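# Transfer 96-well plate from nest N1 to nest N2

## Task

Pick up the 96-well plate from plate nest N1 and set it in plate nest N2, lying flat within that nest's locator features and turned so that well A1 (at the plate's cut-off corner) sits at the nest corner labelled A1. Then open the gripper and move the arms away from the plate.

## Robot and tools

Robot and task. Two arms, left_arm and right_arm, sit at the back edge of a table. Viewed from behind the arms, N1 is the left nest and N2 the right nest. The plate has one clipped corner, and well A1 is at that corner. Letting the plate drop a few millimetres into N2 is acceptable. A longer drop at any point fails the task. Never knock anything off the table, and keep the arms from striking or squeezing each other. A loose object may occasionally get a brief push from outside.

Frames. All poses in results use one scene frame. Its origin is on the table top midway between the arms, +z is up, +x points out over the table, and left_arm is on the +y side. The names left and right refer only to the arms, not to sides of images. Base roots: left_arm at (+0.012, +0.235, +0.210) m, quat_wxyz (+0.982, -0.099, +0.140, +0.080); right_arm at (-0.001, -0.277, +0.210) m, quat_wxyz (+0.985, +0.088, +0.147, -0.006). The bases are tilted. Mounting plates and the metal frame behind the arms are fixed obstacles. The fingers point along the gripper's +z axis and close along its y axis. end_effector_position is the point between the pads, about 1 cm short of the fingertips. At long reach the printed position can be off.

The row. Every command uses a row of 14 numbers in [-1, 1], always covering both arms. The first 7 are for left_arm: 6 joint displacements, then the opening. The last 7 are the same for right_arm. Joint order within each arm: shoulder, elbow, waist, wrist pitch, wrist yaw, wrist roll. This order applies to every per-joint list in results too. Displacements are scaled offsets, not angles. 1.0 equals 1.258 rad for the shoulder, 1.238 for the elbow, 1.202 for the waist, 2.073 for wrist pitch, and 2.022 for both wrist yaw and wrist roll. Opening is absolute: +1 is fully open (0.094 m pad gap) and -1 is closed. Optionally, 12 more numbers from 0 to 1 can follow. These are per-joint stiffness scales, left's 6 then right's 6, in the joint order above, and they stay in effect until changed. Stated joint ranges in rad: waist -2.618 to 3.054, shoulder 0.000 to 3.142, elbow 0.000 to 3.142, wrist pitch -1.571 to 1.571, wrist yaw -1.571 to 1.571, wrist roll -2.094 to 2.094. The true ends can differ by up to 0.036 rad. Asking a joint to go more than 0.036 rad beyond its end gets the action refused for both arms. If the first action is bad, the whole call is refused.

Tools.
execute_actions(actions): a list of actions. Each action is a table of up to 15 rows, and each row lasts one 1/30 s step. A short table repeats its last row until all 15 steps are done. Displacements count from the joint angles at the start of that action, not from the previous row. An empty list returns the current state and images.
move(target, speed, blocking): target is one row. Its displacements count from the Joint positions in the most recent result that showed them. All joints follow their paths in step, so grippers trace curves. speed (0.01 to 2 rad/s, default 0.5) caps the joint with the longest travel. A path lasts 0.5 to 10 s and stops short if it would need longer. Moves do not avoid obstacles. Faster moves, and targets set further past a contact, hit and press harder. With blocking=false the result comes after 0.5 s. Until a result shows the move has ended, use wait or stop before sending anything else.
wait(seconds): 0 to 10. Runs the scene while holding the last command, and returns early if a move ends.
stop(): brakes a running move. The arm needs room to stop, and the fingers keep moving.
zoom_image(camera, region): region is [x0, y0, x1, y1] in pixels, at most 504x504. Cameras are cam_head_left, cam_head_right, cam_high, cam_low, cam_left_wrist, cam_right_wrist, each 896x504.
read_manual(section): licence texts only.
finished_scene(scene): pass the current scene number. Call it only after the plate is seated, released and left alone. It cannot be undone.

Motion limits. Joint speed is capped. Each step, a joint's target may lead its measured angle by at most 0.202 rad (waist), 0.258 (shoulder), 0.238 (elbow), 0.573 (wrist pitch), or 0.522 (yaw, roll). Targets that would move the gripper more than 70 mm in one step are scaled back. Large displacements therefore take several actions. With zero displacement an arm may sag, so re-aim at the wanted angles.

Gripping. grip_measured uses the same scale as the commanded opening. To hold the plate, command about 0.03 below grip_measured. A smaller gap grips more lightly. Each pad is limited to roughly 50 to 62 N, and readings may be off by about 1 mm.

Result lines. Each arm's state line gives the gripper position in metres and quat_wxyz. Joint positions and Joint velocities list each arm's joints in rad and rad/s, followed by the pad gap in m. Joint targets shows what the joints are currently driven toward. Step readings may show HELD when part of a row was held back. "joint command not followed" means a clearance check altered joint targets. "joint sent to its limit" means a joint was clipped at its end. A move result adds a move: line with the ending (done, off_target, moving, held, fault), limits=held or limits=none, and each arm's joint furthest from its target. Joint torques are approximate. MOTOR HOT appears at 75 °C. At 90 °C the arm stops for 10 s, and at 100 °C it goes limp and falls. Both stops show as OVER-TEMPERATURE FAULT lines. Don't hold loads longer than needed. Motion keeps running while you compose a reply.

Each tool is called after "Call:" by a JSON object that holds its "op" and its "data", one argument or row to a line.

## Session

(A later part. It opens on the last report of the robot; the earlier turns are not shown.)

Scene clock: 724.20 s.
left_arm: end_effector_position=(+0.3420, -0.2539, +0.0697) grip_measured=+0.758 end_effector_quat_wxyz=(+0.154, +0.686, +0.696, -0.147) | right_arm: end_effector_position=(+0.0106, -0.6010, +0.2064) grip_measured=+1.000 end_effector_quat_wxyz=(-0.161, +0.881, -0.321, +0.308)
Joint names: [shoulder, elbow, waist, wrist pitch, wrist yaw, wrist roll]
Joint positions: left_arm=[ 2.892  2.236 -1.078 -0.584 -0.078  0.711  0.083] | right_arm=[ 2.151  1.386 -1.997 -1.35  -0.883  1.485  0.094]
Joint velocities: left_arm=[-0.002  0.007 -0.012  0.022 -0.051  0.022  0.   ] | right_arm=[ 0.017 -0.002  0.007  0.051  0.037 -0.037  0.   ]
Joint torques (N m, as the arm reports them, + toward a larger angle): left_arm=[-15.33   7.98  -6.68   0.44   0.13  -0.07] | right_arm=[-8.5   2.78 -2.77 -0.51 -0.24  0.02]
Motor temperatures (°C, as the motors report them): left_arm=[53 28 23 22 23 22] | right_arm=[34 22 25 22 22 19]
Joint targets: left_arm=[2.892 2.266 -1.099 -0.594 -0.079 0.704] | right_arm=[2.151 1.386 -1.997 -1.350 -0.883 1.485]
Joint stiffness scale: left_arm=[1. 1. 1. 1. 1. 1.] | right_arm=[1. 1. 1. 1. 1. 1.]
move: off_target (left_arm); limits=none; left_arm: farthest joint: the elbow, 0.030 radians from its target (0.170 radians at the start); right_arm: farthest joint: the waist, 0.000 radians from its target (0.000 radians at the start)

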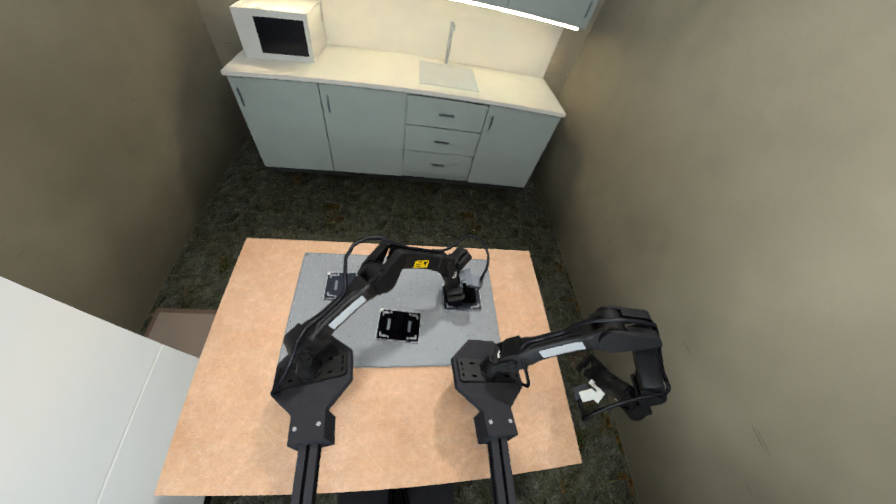

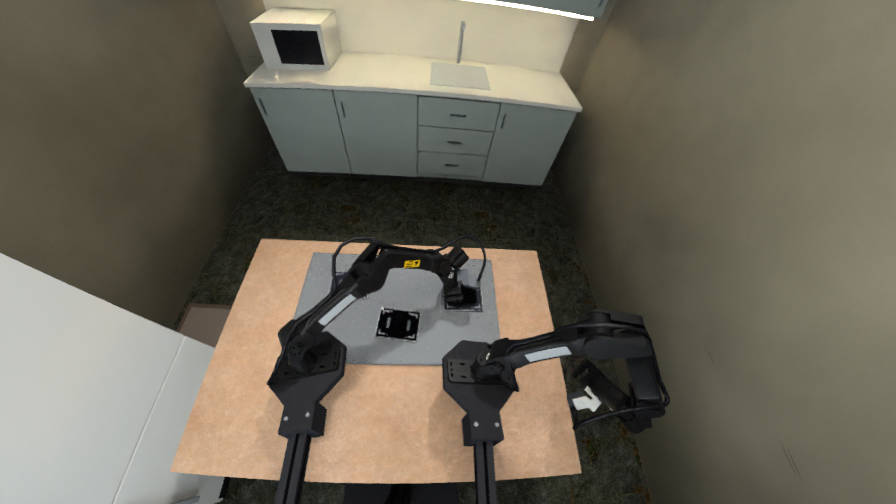

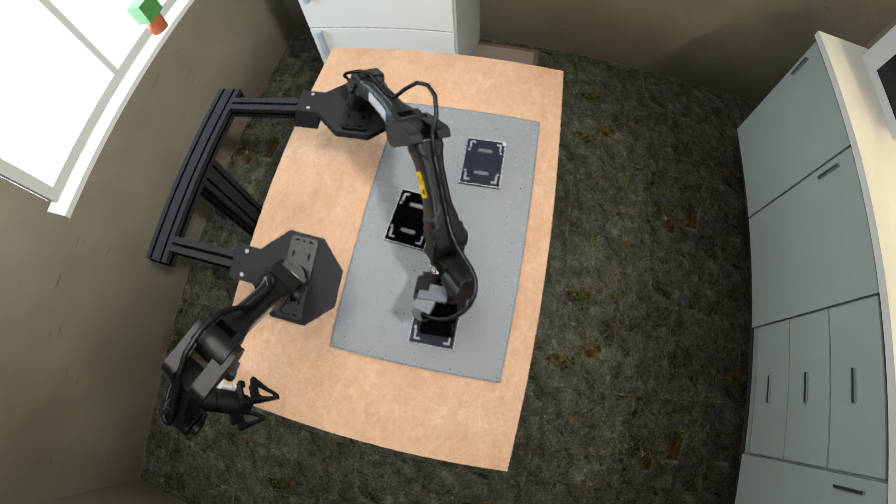

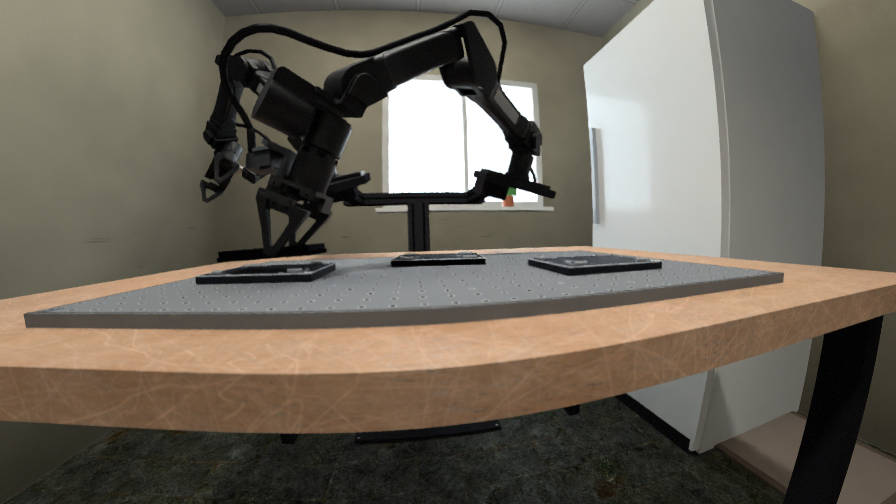

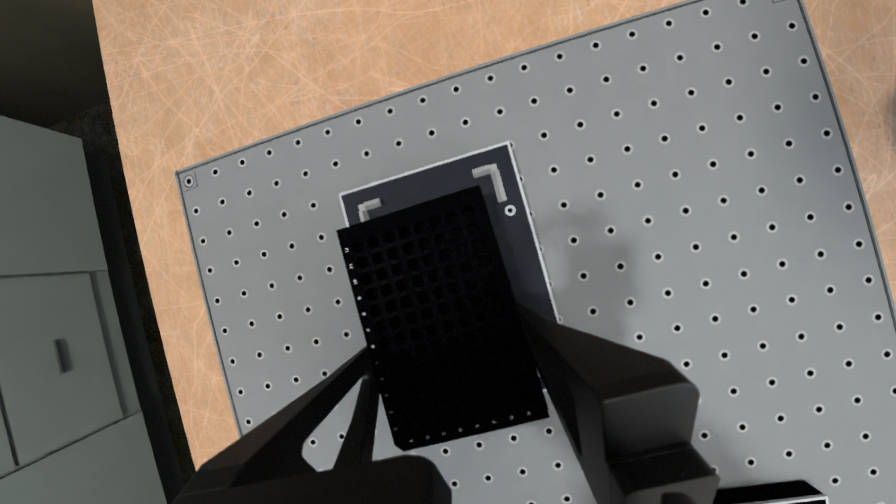

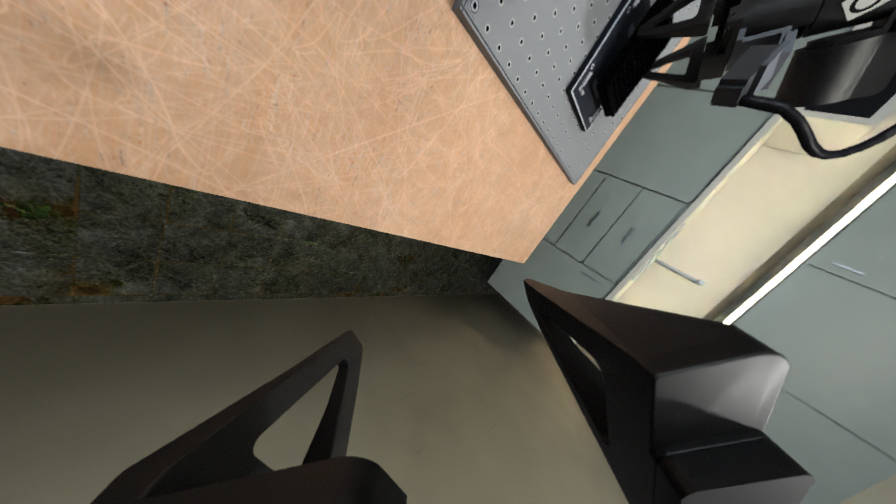

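Call:
{"op": "execute_actions", "data": {
  "actions": [
    [[0.002,0.025,-0.018,-0.005,0,-0.004,0.725,0,0,0,0,0,0,1],[0.004,0.027,-0.021,-0.005,0,-0.005,0.725,0,0,0,0,0,0,1],[0.006,0.029,-0.024,-0.005,0,-0.006,0.725,0,0,0,0,0,0,1],[0.008,0.030,-0.027,-0.005,0,-0.007,0.725,0,0,0,0,0,0,1],[0.010,0.032,-0.030,-0.005,0,-0.008,0.725,0,0,0,0,0,0,1],[0.012,0.034,-0.033,-0.005,0,-0.008,0.725,0,0,0,0,0,0,1],[0.014,0.0355,-0.0366,-0.005,0,-0.008,0.725,0,0,0,0,0,0,1]]
  ]
}}

Scene clock: 759.03 s.
left_arm: end_effector_position=(+0.3288, -0.2638, +0.0694) grip_measured=+0.758 end_effector_quat_wxyz=(+0.153, +0.692, +0.690, -0.149) | right_arm: end_effector_position=(+0.0106, -0.6010, +0.2064) grip_measured=+1.000 end_effector_quat_wxyz=(-0.161, +0.881, -0.321, +0.308)
Joint names: [shoulder, elbow, waist, wrist pitch, wrist yaw, wrist roll]
Joint positions: left_arm=[ 2.91   2.251 -1.105 -0.586 -0.079  0.702  0.083] | right_arm=[ 2.151  1.386 -1.997 -1.35  -0.883  1.485  0.094]
Joint velocities: left_arm=[-0.022 -0.012 -0.002  0.007 -0.037 -0.066 -0.001] | right_arm=[ 0.007  0.007  0.012 -0.007 -0.095  0.022  0.   ]
Joint torques (N m, as the arm reports them, + toward a larger angle): left_arm=[-15.5    7.92  -6.36   0.49   0.17  -0.09] | right_arm=[-8.5   2.77 -2.82 -0.51 -0.25  0.03]
Motor temperatures (°C, as the motors report them): left_arm=[53 29 24 22 23 22] | right_arm=[35 22 25 22 22 19]
Joint targets: left_arm=[2.910 2.280 -1.122 -0.594 -0.077 0.695] | right_arm=[2.151 1.386 -1.997 -1.350 -0.883 1.485]
Joint stiffness scale: left_arm=[1. 1. 1. 1. 1. 1.] | right_arm=[1. 1. 1. 1. 1. 1.]
Step readings (joint positions):
0: left_arm=[2.892 2.236 -1.078 -0.584 -0.078 0.710] | right_arm=[2.151 1.386 -1.997 -1.350 -0.883 1.485]
1: left_arm=[2.892 2.236 -1.078 -0.584 -0.078 0.710] | right_arm=[2.151 1.386 -1.997 -1.350 -0.883 1.485]
2: left_arm=[2.892 2.236 -1.078 -0.584 -0.078 0.710] | right_arm=[2.151 1.386 -1.997 -1.350 -0.883 1.485]
4: left_arm=[2.892 2.236 -1.079 -0.584 -0.078 0.708] | right_arm=[2.151 1.386 -1.997 -1.350 -0.883 1.485]
8: left_arm=[2.902 2.250 -1.089 -0.586 -0.079 0.704] | right_arm=[2.151 1.386 -1.997 -1.350 -0.883 1.485]
15: Joint positions above

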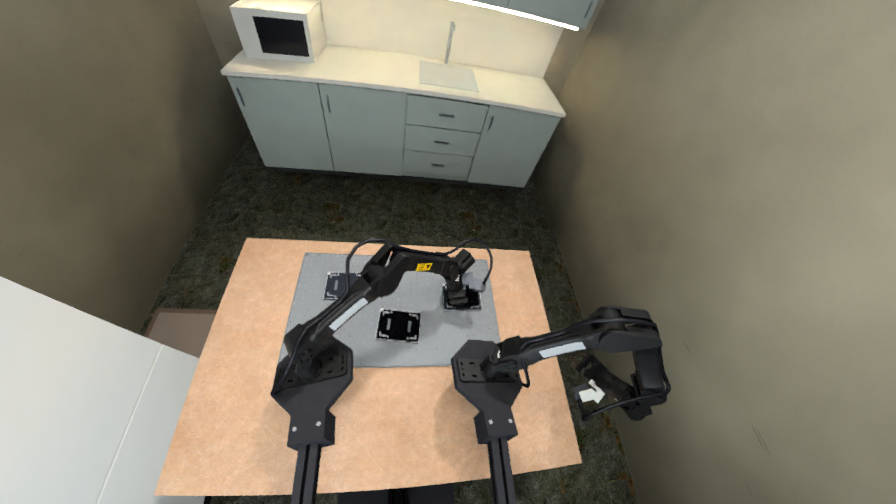

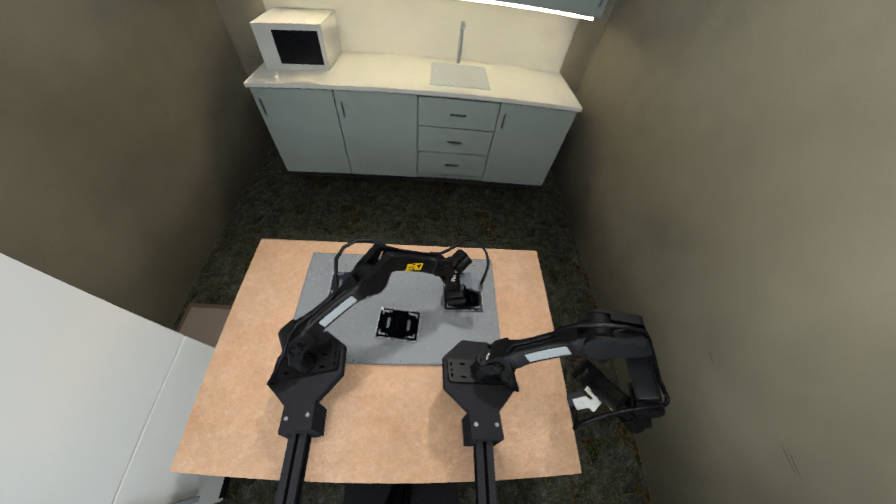

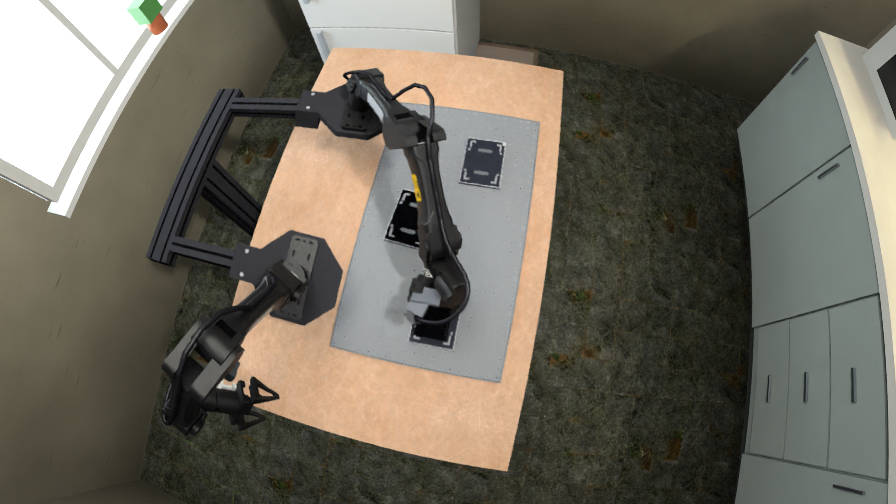

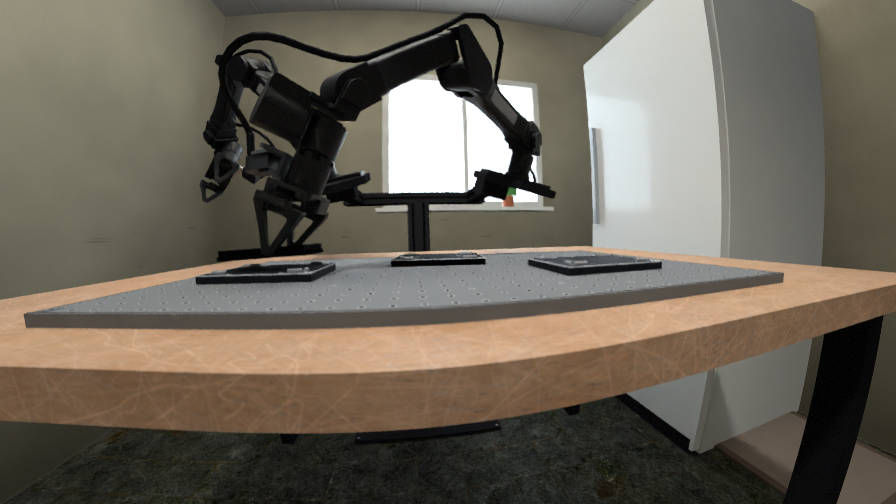

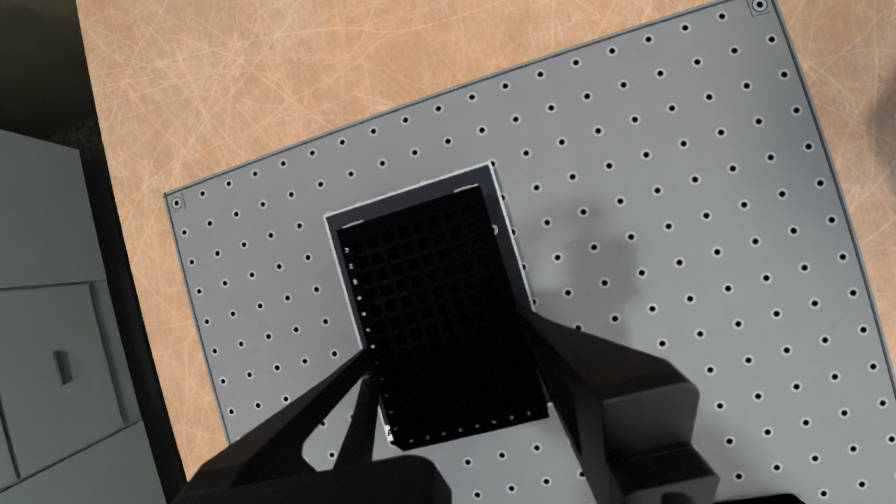

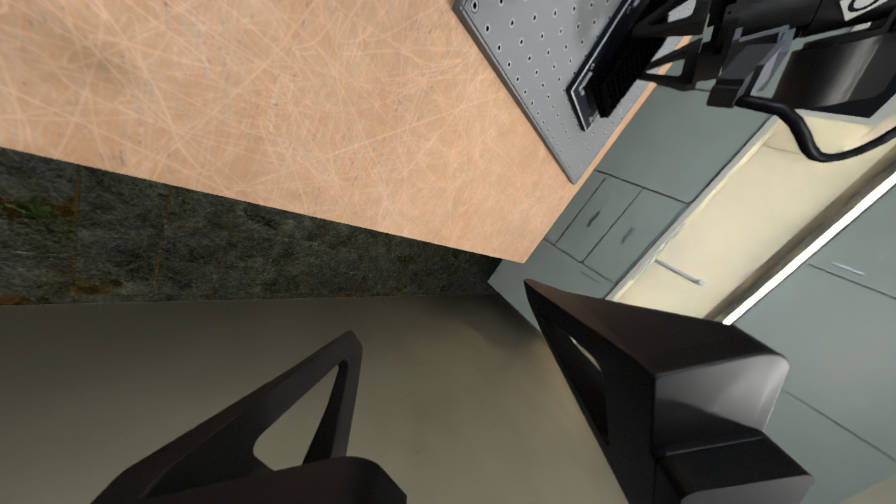

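Call:
{"op": "zoom_image", "data": {
  "camera": "cam_left_wrist",
  "region": [300, 150, 650, 470]
}}

Call:
{"op": "zoom_image", "data": {
  "camera": "cam_low",
  "region": [180, 190, 380, 300]
}}

Region (300, 150, 650, 470) of cam_left_wrist's 896x504 image, scaled by 1.440, with more detail than that image has; it fills the top 461 rows of this view, and the rest is white.

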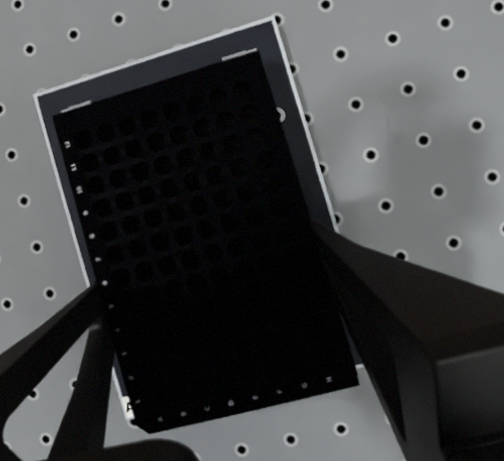

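Region (180, 190, 380, 300) of cam_low's 896x504 image, scaled by 2.520, with more detail than that image has; it fills the top 277 rows of this view, and the rest is white.

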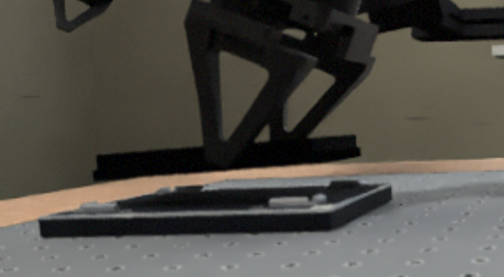

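Call:
{"op": "zoom_image", "data": {
  "camera": "cam_low",
  "region": [190, 230, 350, 290]
}}

Region (190, 230, 350, 290) of cam_low's 896x504 image, scaled by 3.150, with more detail than that image has; it fills the top 189 rows of this view, and the rest is white.

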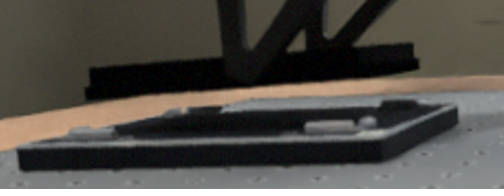

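Call:
{"op": "execute_actions", "data": {
  "actions": [
    [[0.003,0.027,-0.008,-0.0045,0.001,0,0.725,0,0,0,0,0,0,1],[0.006,0.031,-0.004,-0.005,0.001,0.002,0.725,0,0,0,0,0,0,1],[0.009,0.035,0,-0.0055,0.001,0.003,0.725,0,0,0,0,0,0,1],[0.012,0.039,0.002,-0.006,0.001,0.004,0.725,0,0,0,0,0,0,1],[0.015,0.043,0.003,-0.0063,0.001,0.005,0.725,0,0,0,0,0,0,1],[0.018,0.047,0.004,-0.0066,0.001,0.0055,0.725,0,0,0,0,0,0,1],[0.021,0.050,0.005,-0.007,0.001,0.006,0.725,0,0,0,0,0,0,1],[0.024,0.054,0.006,-0.0074,0.001,0.0064,0.725,0,0,0,0,0,0,1],[0.027,0.0573,0.0067,-0.0077,0.001,0.0064,0.725,0,0,0,0,0,0,1]]
  ]
}}

Scene clock: 827.27 s.
left_arm: end_effector_position=(+0.3328, -0.2646, +0.0609) grip_measured=+0.758 end_effector_quat_wxyz=(+0.154, +0.691, +0.691, -0.148) | right_arm: end_effector_position=(+0.0106, -0.6010, +0.2064) grip_measured=+1.000 end_effector_quat_wxyz=(-0.161, +0.881, -0.321, +0.308)
Joint names: [shoulder, elbow, waist, wrist pitch, wrist yaw, wrist roll]
Joint positions: left_arm=[ 2.945  2.292 -1.096 -0.591 -0.079  0.709  0.083] | right_arm=[ 2.151  1.386 -1.997 -1.35  -0.883  1.485  0.094]
Joint velocities: left_arm=[-0.002 -0.007  0.032 -0.066 -0.066 -0.037  0.   ] | right_arm=[-0.022 -0.002 -0.002 -0.037 -0.037 -0.051  0.   ]
Joint torques (N m, as the arm reports them, + toward a larger angle): left_arm=[-15.48   8.    -5.23   0.5    0.17   0.05] | right_arm=[-8.48  2.8  -2.8  -0.5  -0.25  0.01]
Motor temperatures (°C, as the motors report them): left_arm=[56 30 24 22 23 22] | right_arm=[35 22 25 22 22 19]
Joint targets: left_arm=[2.944 2.322 -1.097 -0.602 -0.077 0.715] | right_arm=[2.151 1.386 -1.997 -1.350 -0.883 1.485]
Joint stiffness scale: left_arm=[1. 1. 1. 1. 1. 1.] | right_arm=[1. 1. 1. 1. 1. 1.]
Step readings (joint positions):
0: left_arm=[2.910 2.251 -1.105 -0.586 -0.079 0.701] | right_arm=[2.151 1.386 -1.997 -1.350 -0.883 1.485]
1: left_arm=[2.910 2.251 -1.105 -0.586 -0.079 0.701] | right_arm=[2.151 1.386 -1.997 -1.350 -0.883 1.485]
2: left_arm=[2.910 2.251 -1.105 -0.586 -0.079 0.701] | right_arm=[2.151 1.386 -1.997 -1.350 -0.883 1.485]
4: left_arm=[2.915 2.260 -1.105 -0.589 -0.079 0.702] | right_arm=[2.151 1.386 -1.997 -1.350 -0.883 1.485]
8: left_arm=[2.930 2.282 -1.104 -0.589 -0.079 0.706] | right_arm=[2.151 1.386 -1.997 -1.350 -0.883 1.485]
15: Joint positions above

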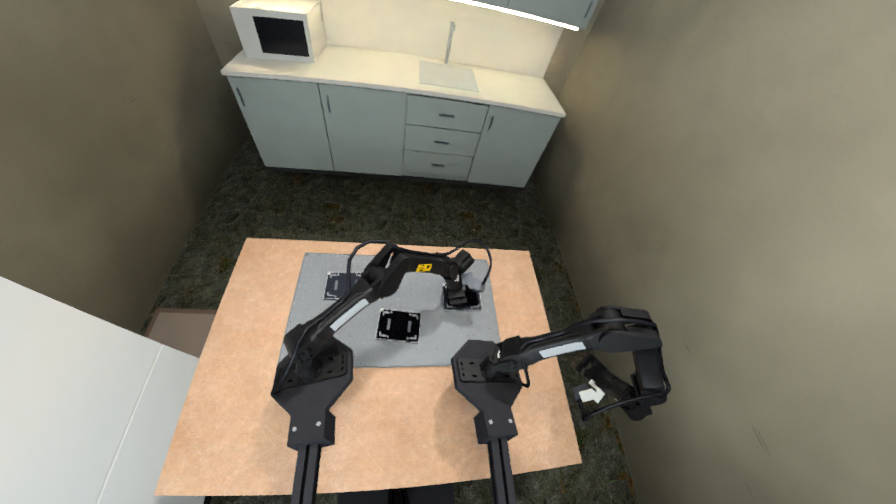

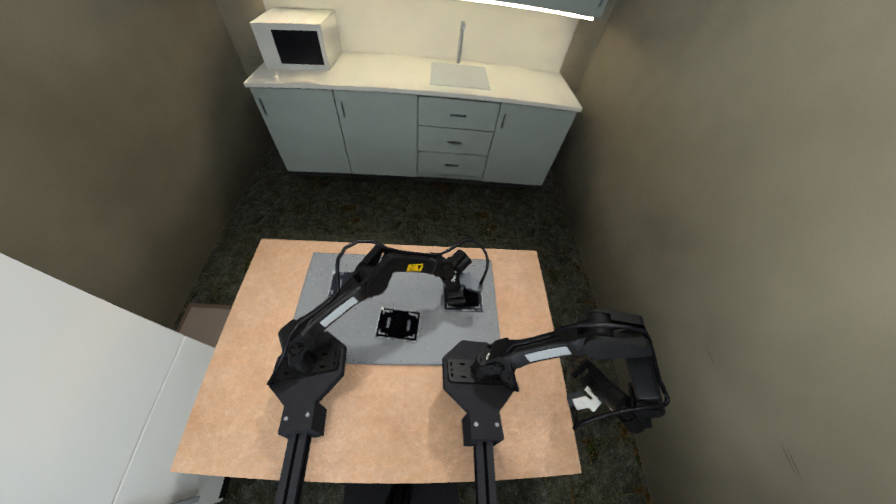

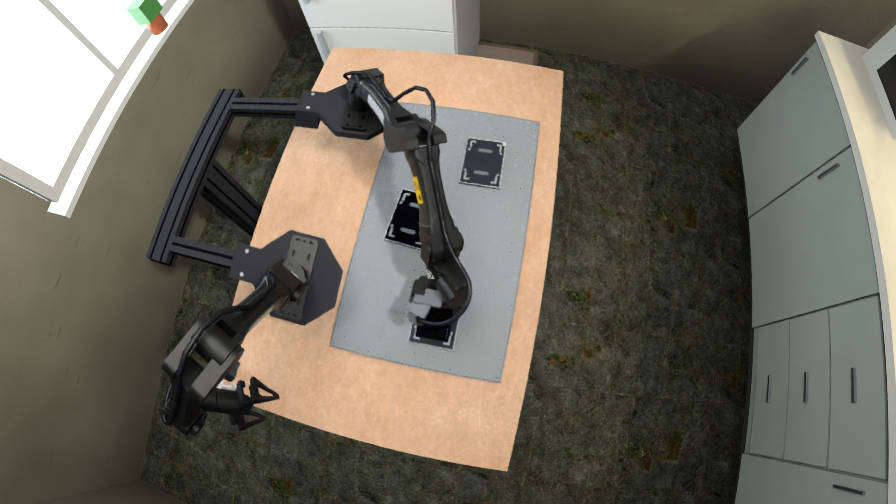

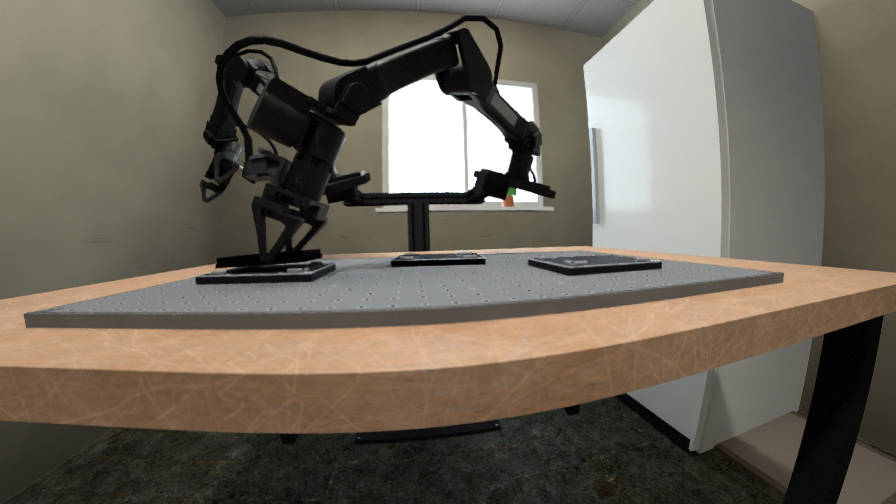

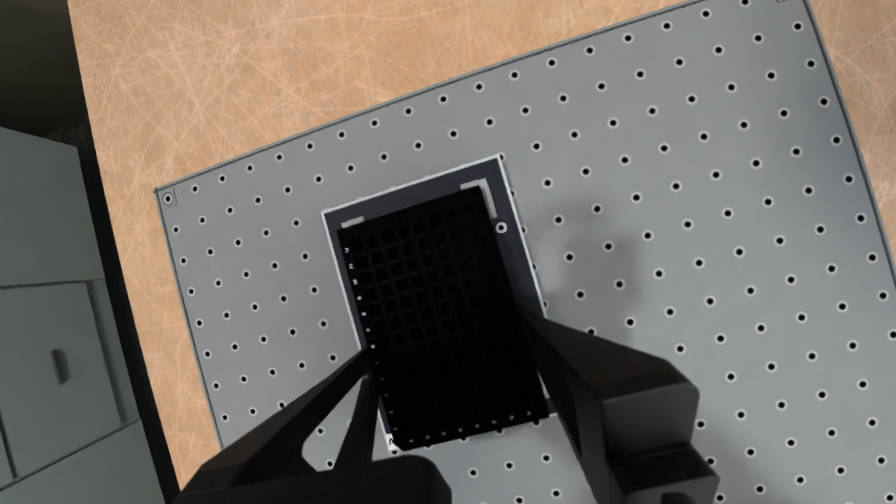

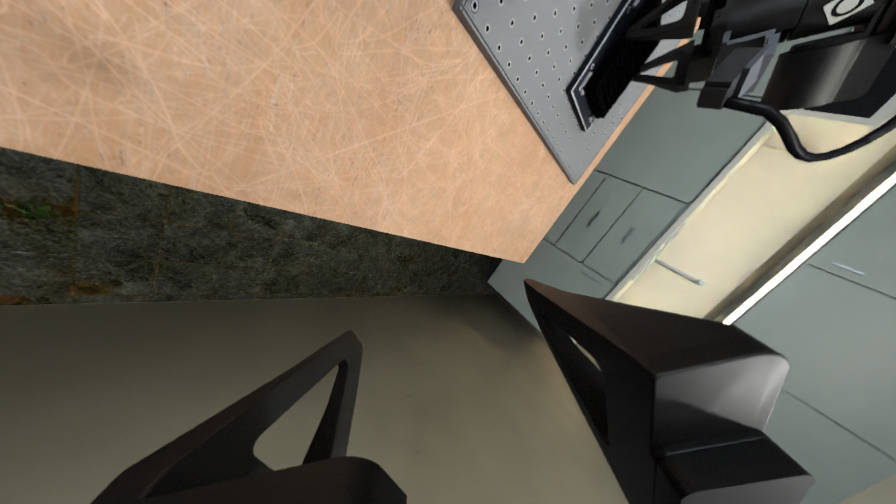

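Call:
{"op": "zoom_image", "data": {
  "camera": "cam_left_wrist",
  "region": [300, 150, 650, 470]
}}

Call:
{"op": "zoom_image", "data": {
  "camera": "cam_low",
  "region": [190, 230, 350, 290]
}}

Region (300, 150, 650, 470) of cam_left_wrist's 896x504 image, scaled by 1.440, with more detail than that image has; it fills the top 461 rows of this view, and the rest is white.

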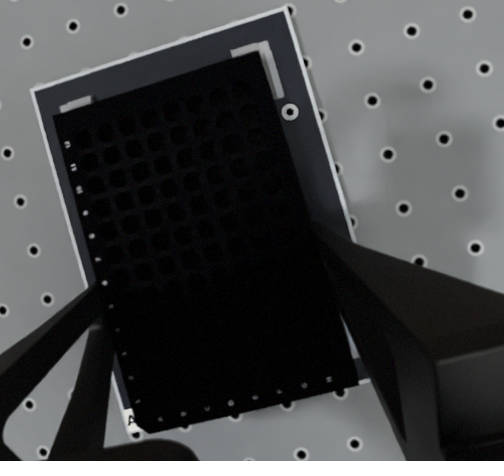

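Region (190, 230, 350, 290) of cam_low's 896x504 image, scaled by 3.150, with more detail than that image has; it fills the top 189 rows of this view, and the rest is white.

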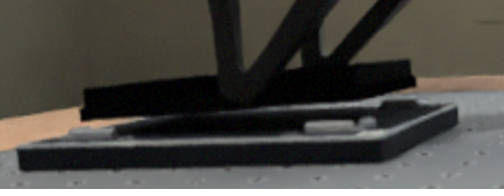

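Call:
{"op": "execute_actions", "data": {
  "actions": [
    [[0.001,0.0245,0.001,-0.002,0.001,0.003,0.725,0,0,0,0,0,0,1],[0.002,0.025,0.002,0,0.001,0.003,0.725,0,0,0,0,0,0,1],[0.0035,0.026,0.003,0.0015,0.001,0.0035,0.725,0,0,0,0,0,0,1],[0.005,0.027,0.0035,0.0025,0.001,0.0035,0.725,0,0,0,0,0,0,1],[0.0065,0.028,0.004,0.003,0.001,0.004,0.725,0,0,0,0,0,0,1],[0.008,0.029,0.004,0.0035,0.001,0.004,0.725,0,0,0,0,0,0,1],[0.0095,0.030,0.004,0.004,0.001,0.004,0.725,0,0,0,0,0,0,1],[0.011,0.031,0.004,0.0044,0.001,0.0045,0.725,0,0,0,0,0,0,1],[0.012,0.032,0.004,0.0048,0.001,0.0045,0.725,0,0,0,0,0,0,1],[0.013,0.033,0.004,0.0051,0.001,0.0045,0.725,0,0,0,0,0,0,1],[0.014,0.034,0.004,0.0054,0.001,0.0045,0.725,0,0,0,0,0,0,1],[0.015,0.0347,0.004,0.0056,0.001,0.0045,0.725,0,0,0,0,0,0,1],[0.0164,0.0354,0.004,0.0058,0.001,0.0045,0.725,0,0,0,0,0,0,1]]
  ]
}}

Scene clock: 861.03 s.
left_arm: end_effector_position=(+0.3319, -0.2651, +0.0553) grip_measured=+0.758 end_effector_quat_wxyz=(+0.152, +0.692, +0.690, -0.147) | right_arm: end_effector_position=(+0.0106, -0.6010, +0.2064) grip_measured=+1.000 end_effector_quat_wxyz=(-0.161, +0.881, -0.321, +0.308)
Joint names: [shoulder, elbow, waist, wrist pitch, wrist yaw, wrist roll]
Joint positions: left_arm=[ 2.962  2.307 -1.094 -0.591 -0.079  0.712  0.083] | right_arm=[ 2.151  1.386 -1.997 -1.35  -0.883  1.485  0.094]
Joint velocities: left_arm=[ 0.027  0.002  0.017  0.095 -0.022  0.066 -0.   ] | right_arm=[ 0.007 -0.002 -0.002 -0.037 -0.095 -0.081  0.   ]
Joint torques (N m, as the arm reports them, + toward a larger angle): left_arm=[-15.27   7.88  -4.89   0.59   0.18   0.  ] | right_arm=[-8.48  2.77 -2.81 -0.5  -0.24  0.02]
Motor temperatures (°C, as the motors report them): left_arm=[57 30 24 22 23 22] | right_arm=[35 22 25 22 22 19]
Joint targets: left_arm=[2.965 2.336 -1.091 -0.579 -0.077 0.718] | right_arm=[2.151 1.386 -1.997 -1.350 -0.883 1.485]
Joint stiffness scale: left_arm=[1. 1. 1. 1. 1. 1.] | right_arm=[1. 1. 1. 1. 1. 1.]
Step readings (joint positions):
0: left_arm=[2.945 2.292 -1.095 -0.593 -0.079 0.710] | right_arm=[2.151 1.386 -1.997 -1.350 -0.883 1.485]
1: left_arm=[2.945 2.292 -1.095 -0.593 -0.079 0.710] | right_arm=[2.151 1.386 -1.997 -1.350 -0.883 1.485]
2: left_arm=[2.945 2.292 -1.095 -0.593 -0.079 0.710] | right_arm=[2.151 1.386 -1.997 -1.350 -0.883 1.485]
4: left_arm=[2.945 2.292 -1.095 -0.593 -0.079 0.710] | right_arm=[2.151 1.386 -1.997 -1.350 -0.883 1.485]
8: left_arm=[2.949 2.297 -1.095 -0.593 -0.079 0.711] | right_arm=[2.151 1.386 -1.997 -1.350 -0.883 1.485]
15: Joint positions above

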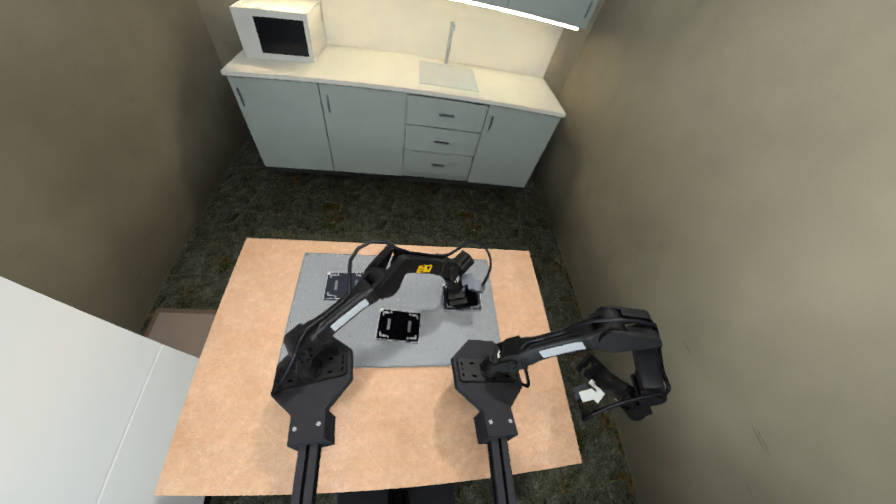

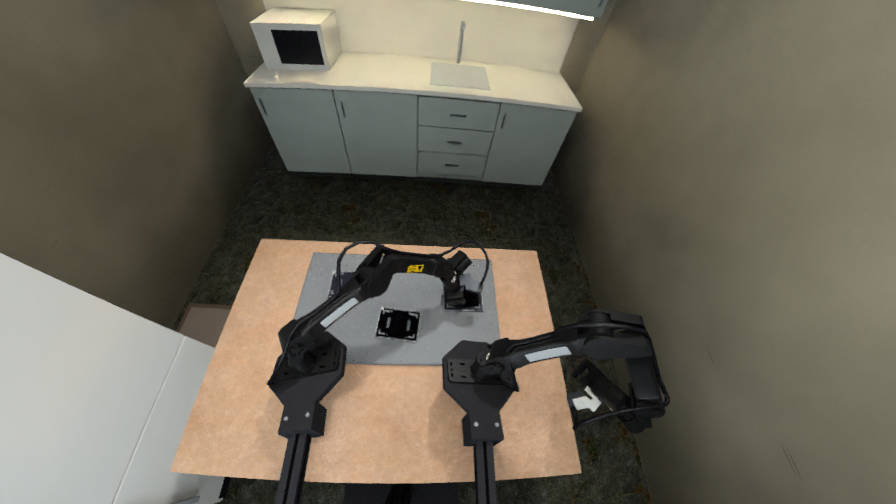

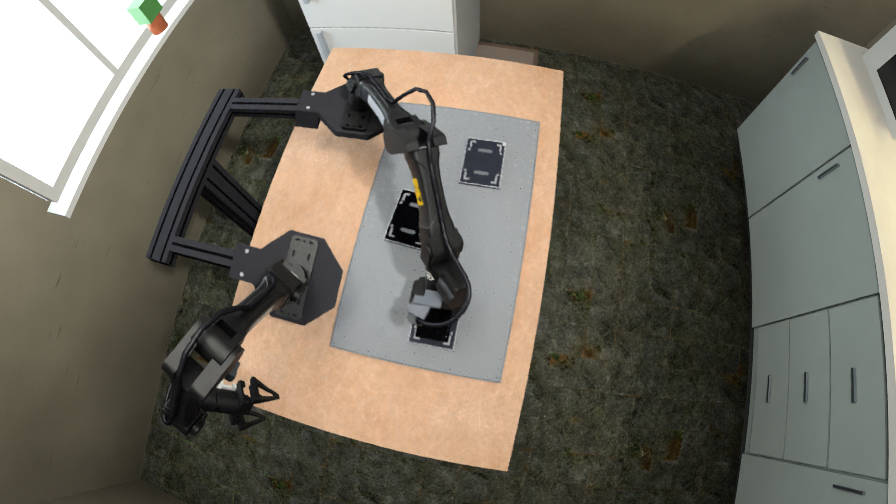

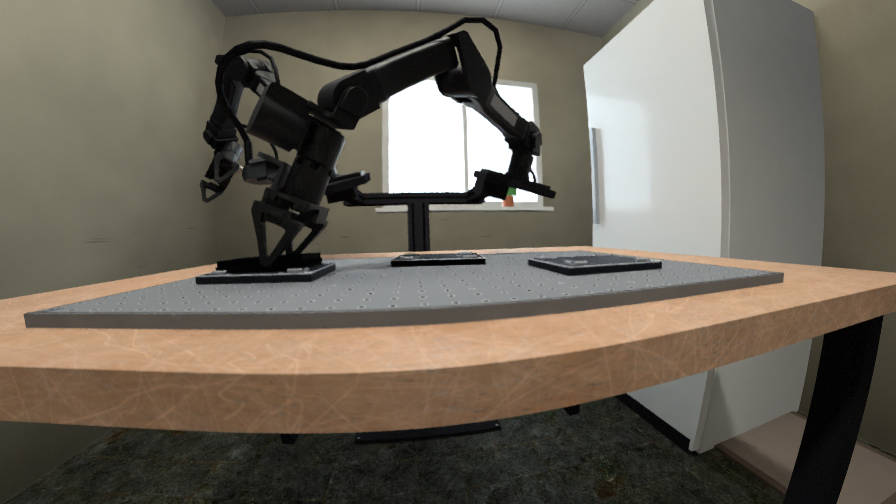

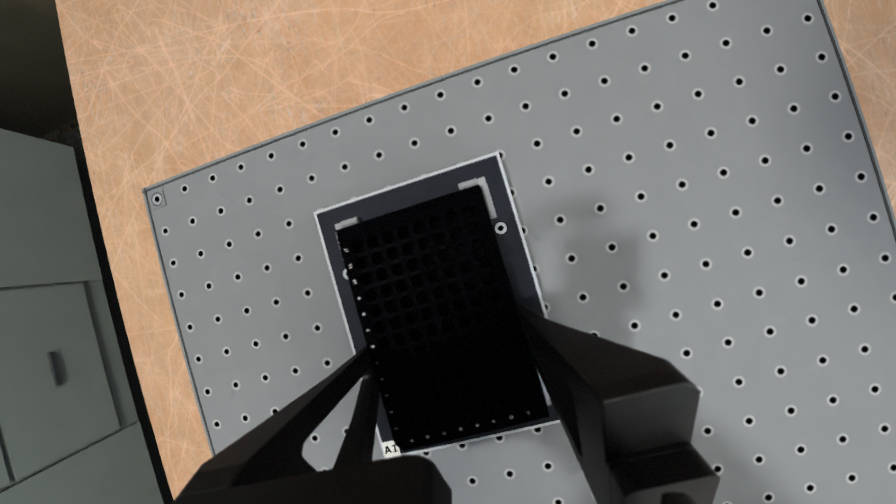

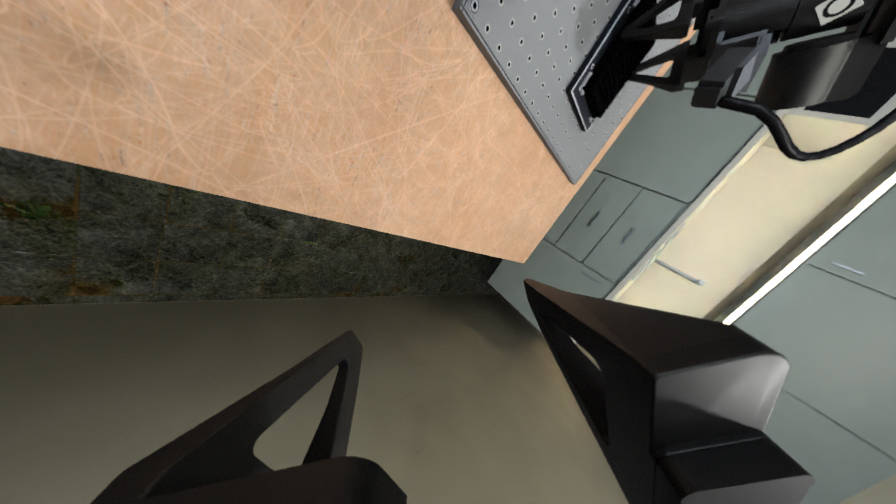

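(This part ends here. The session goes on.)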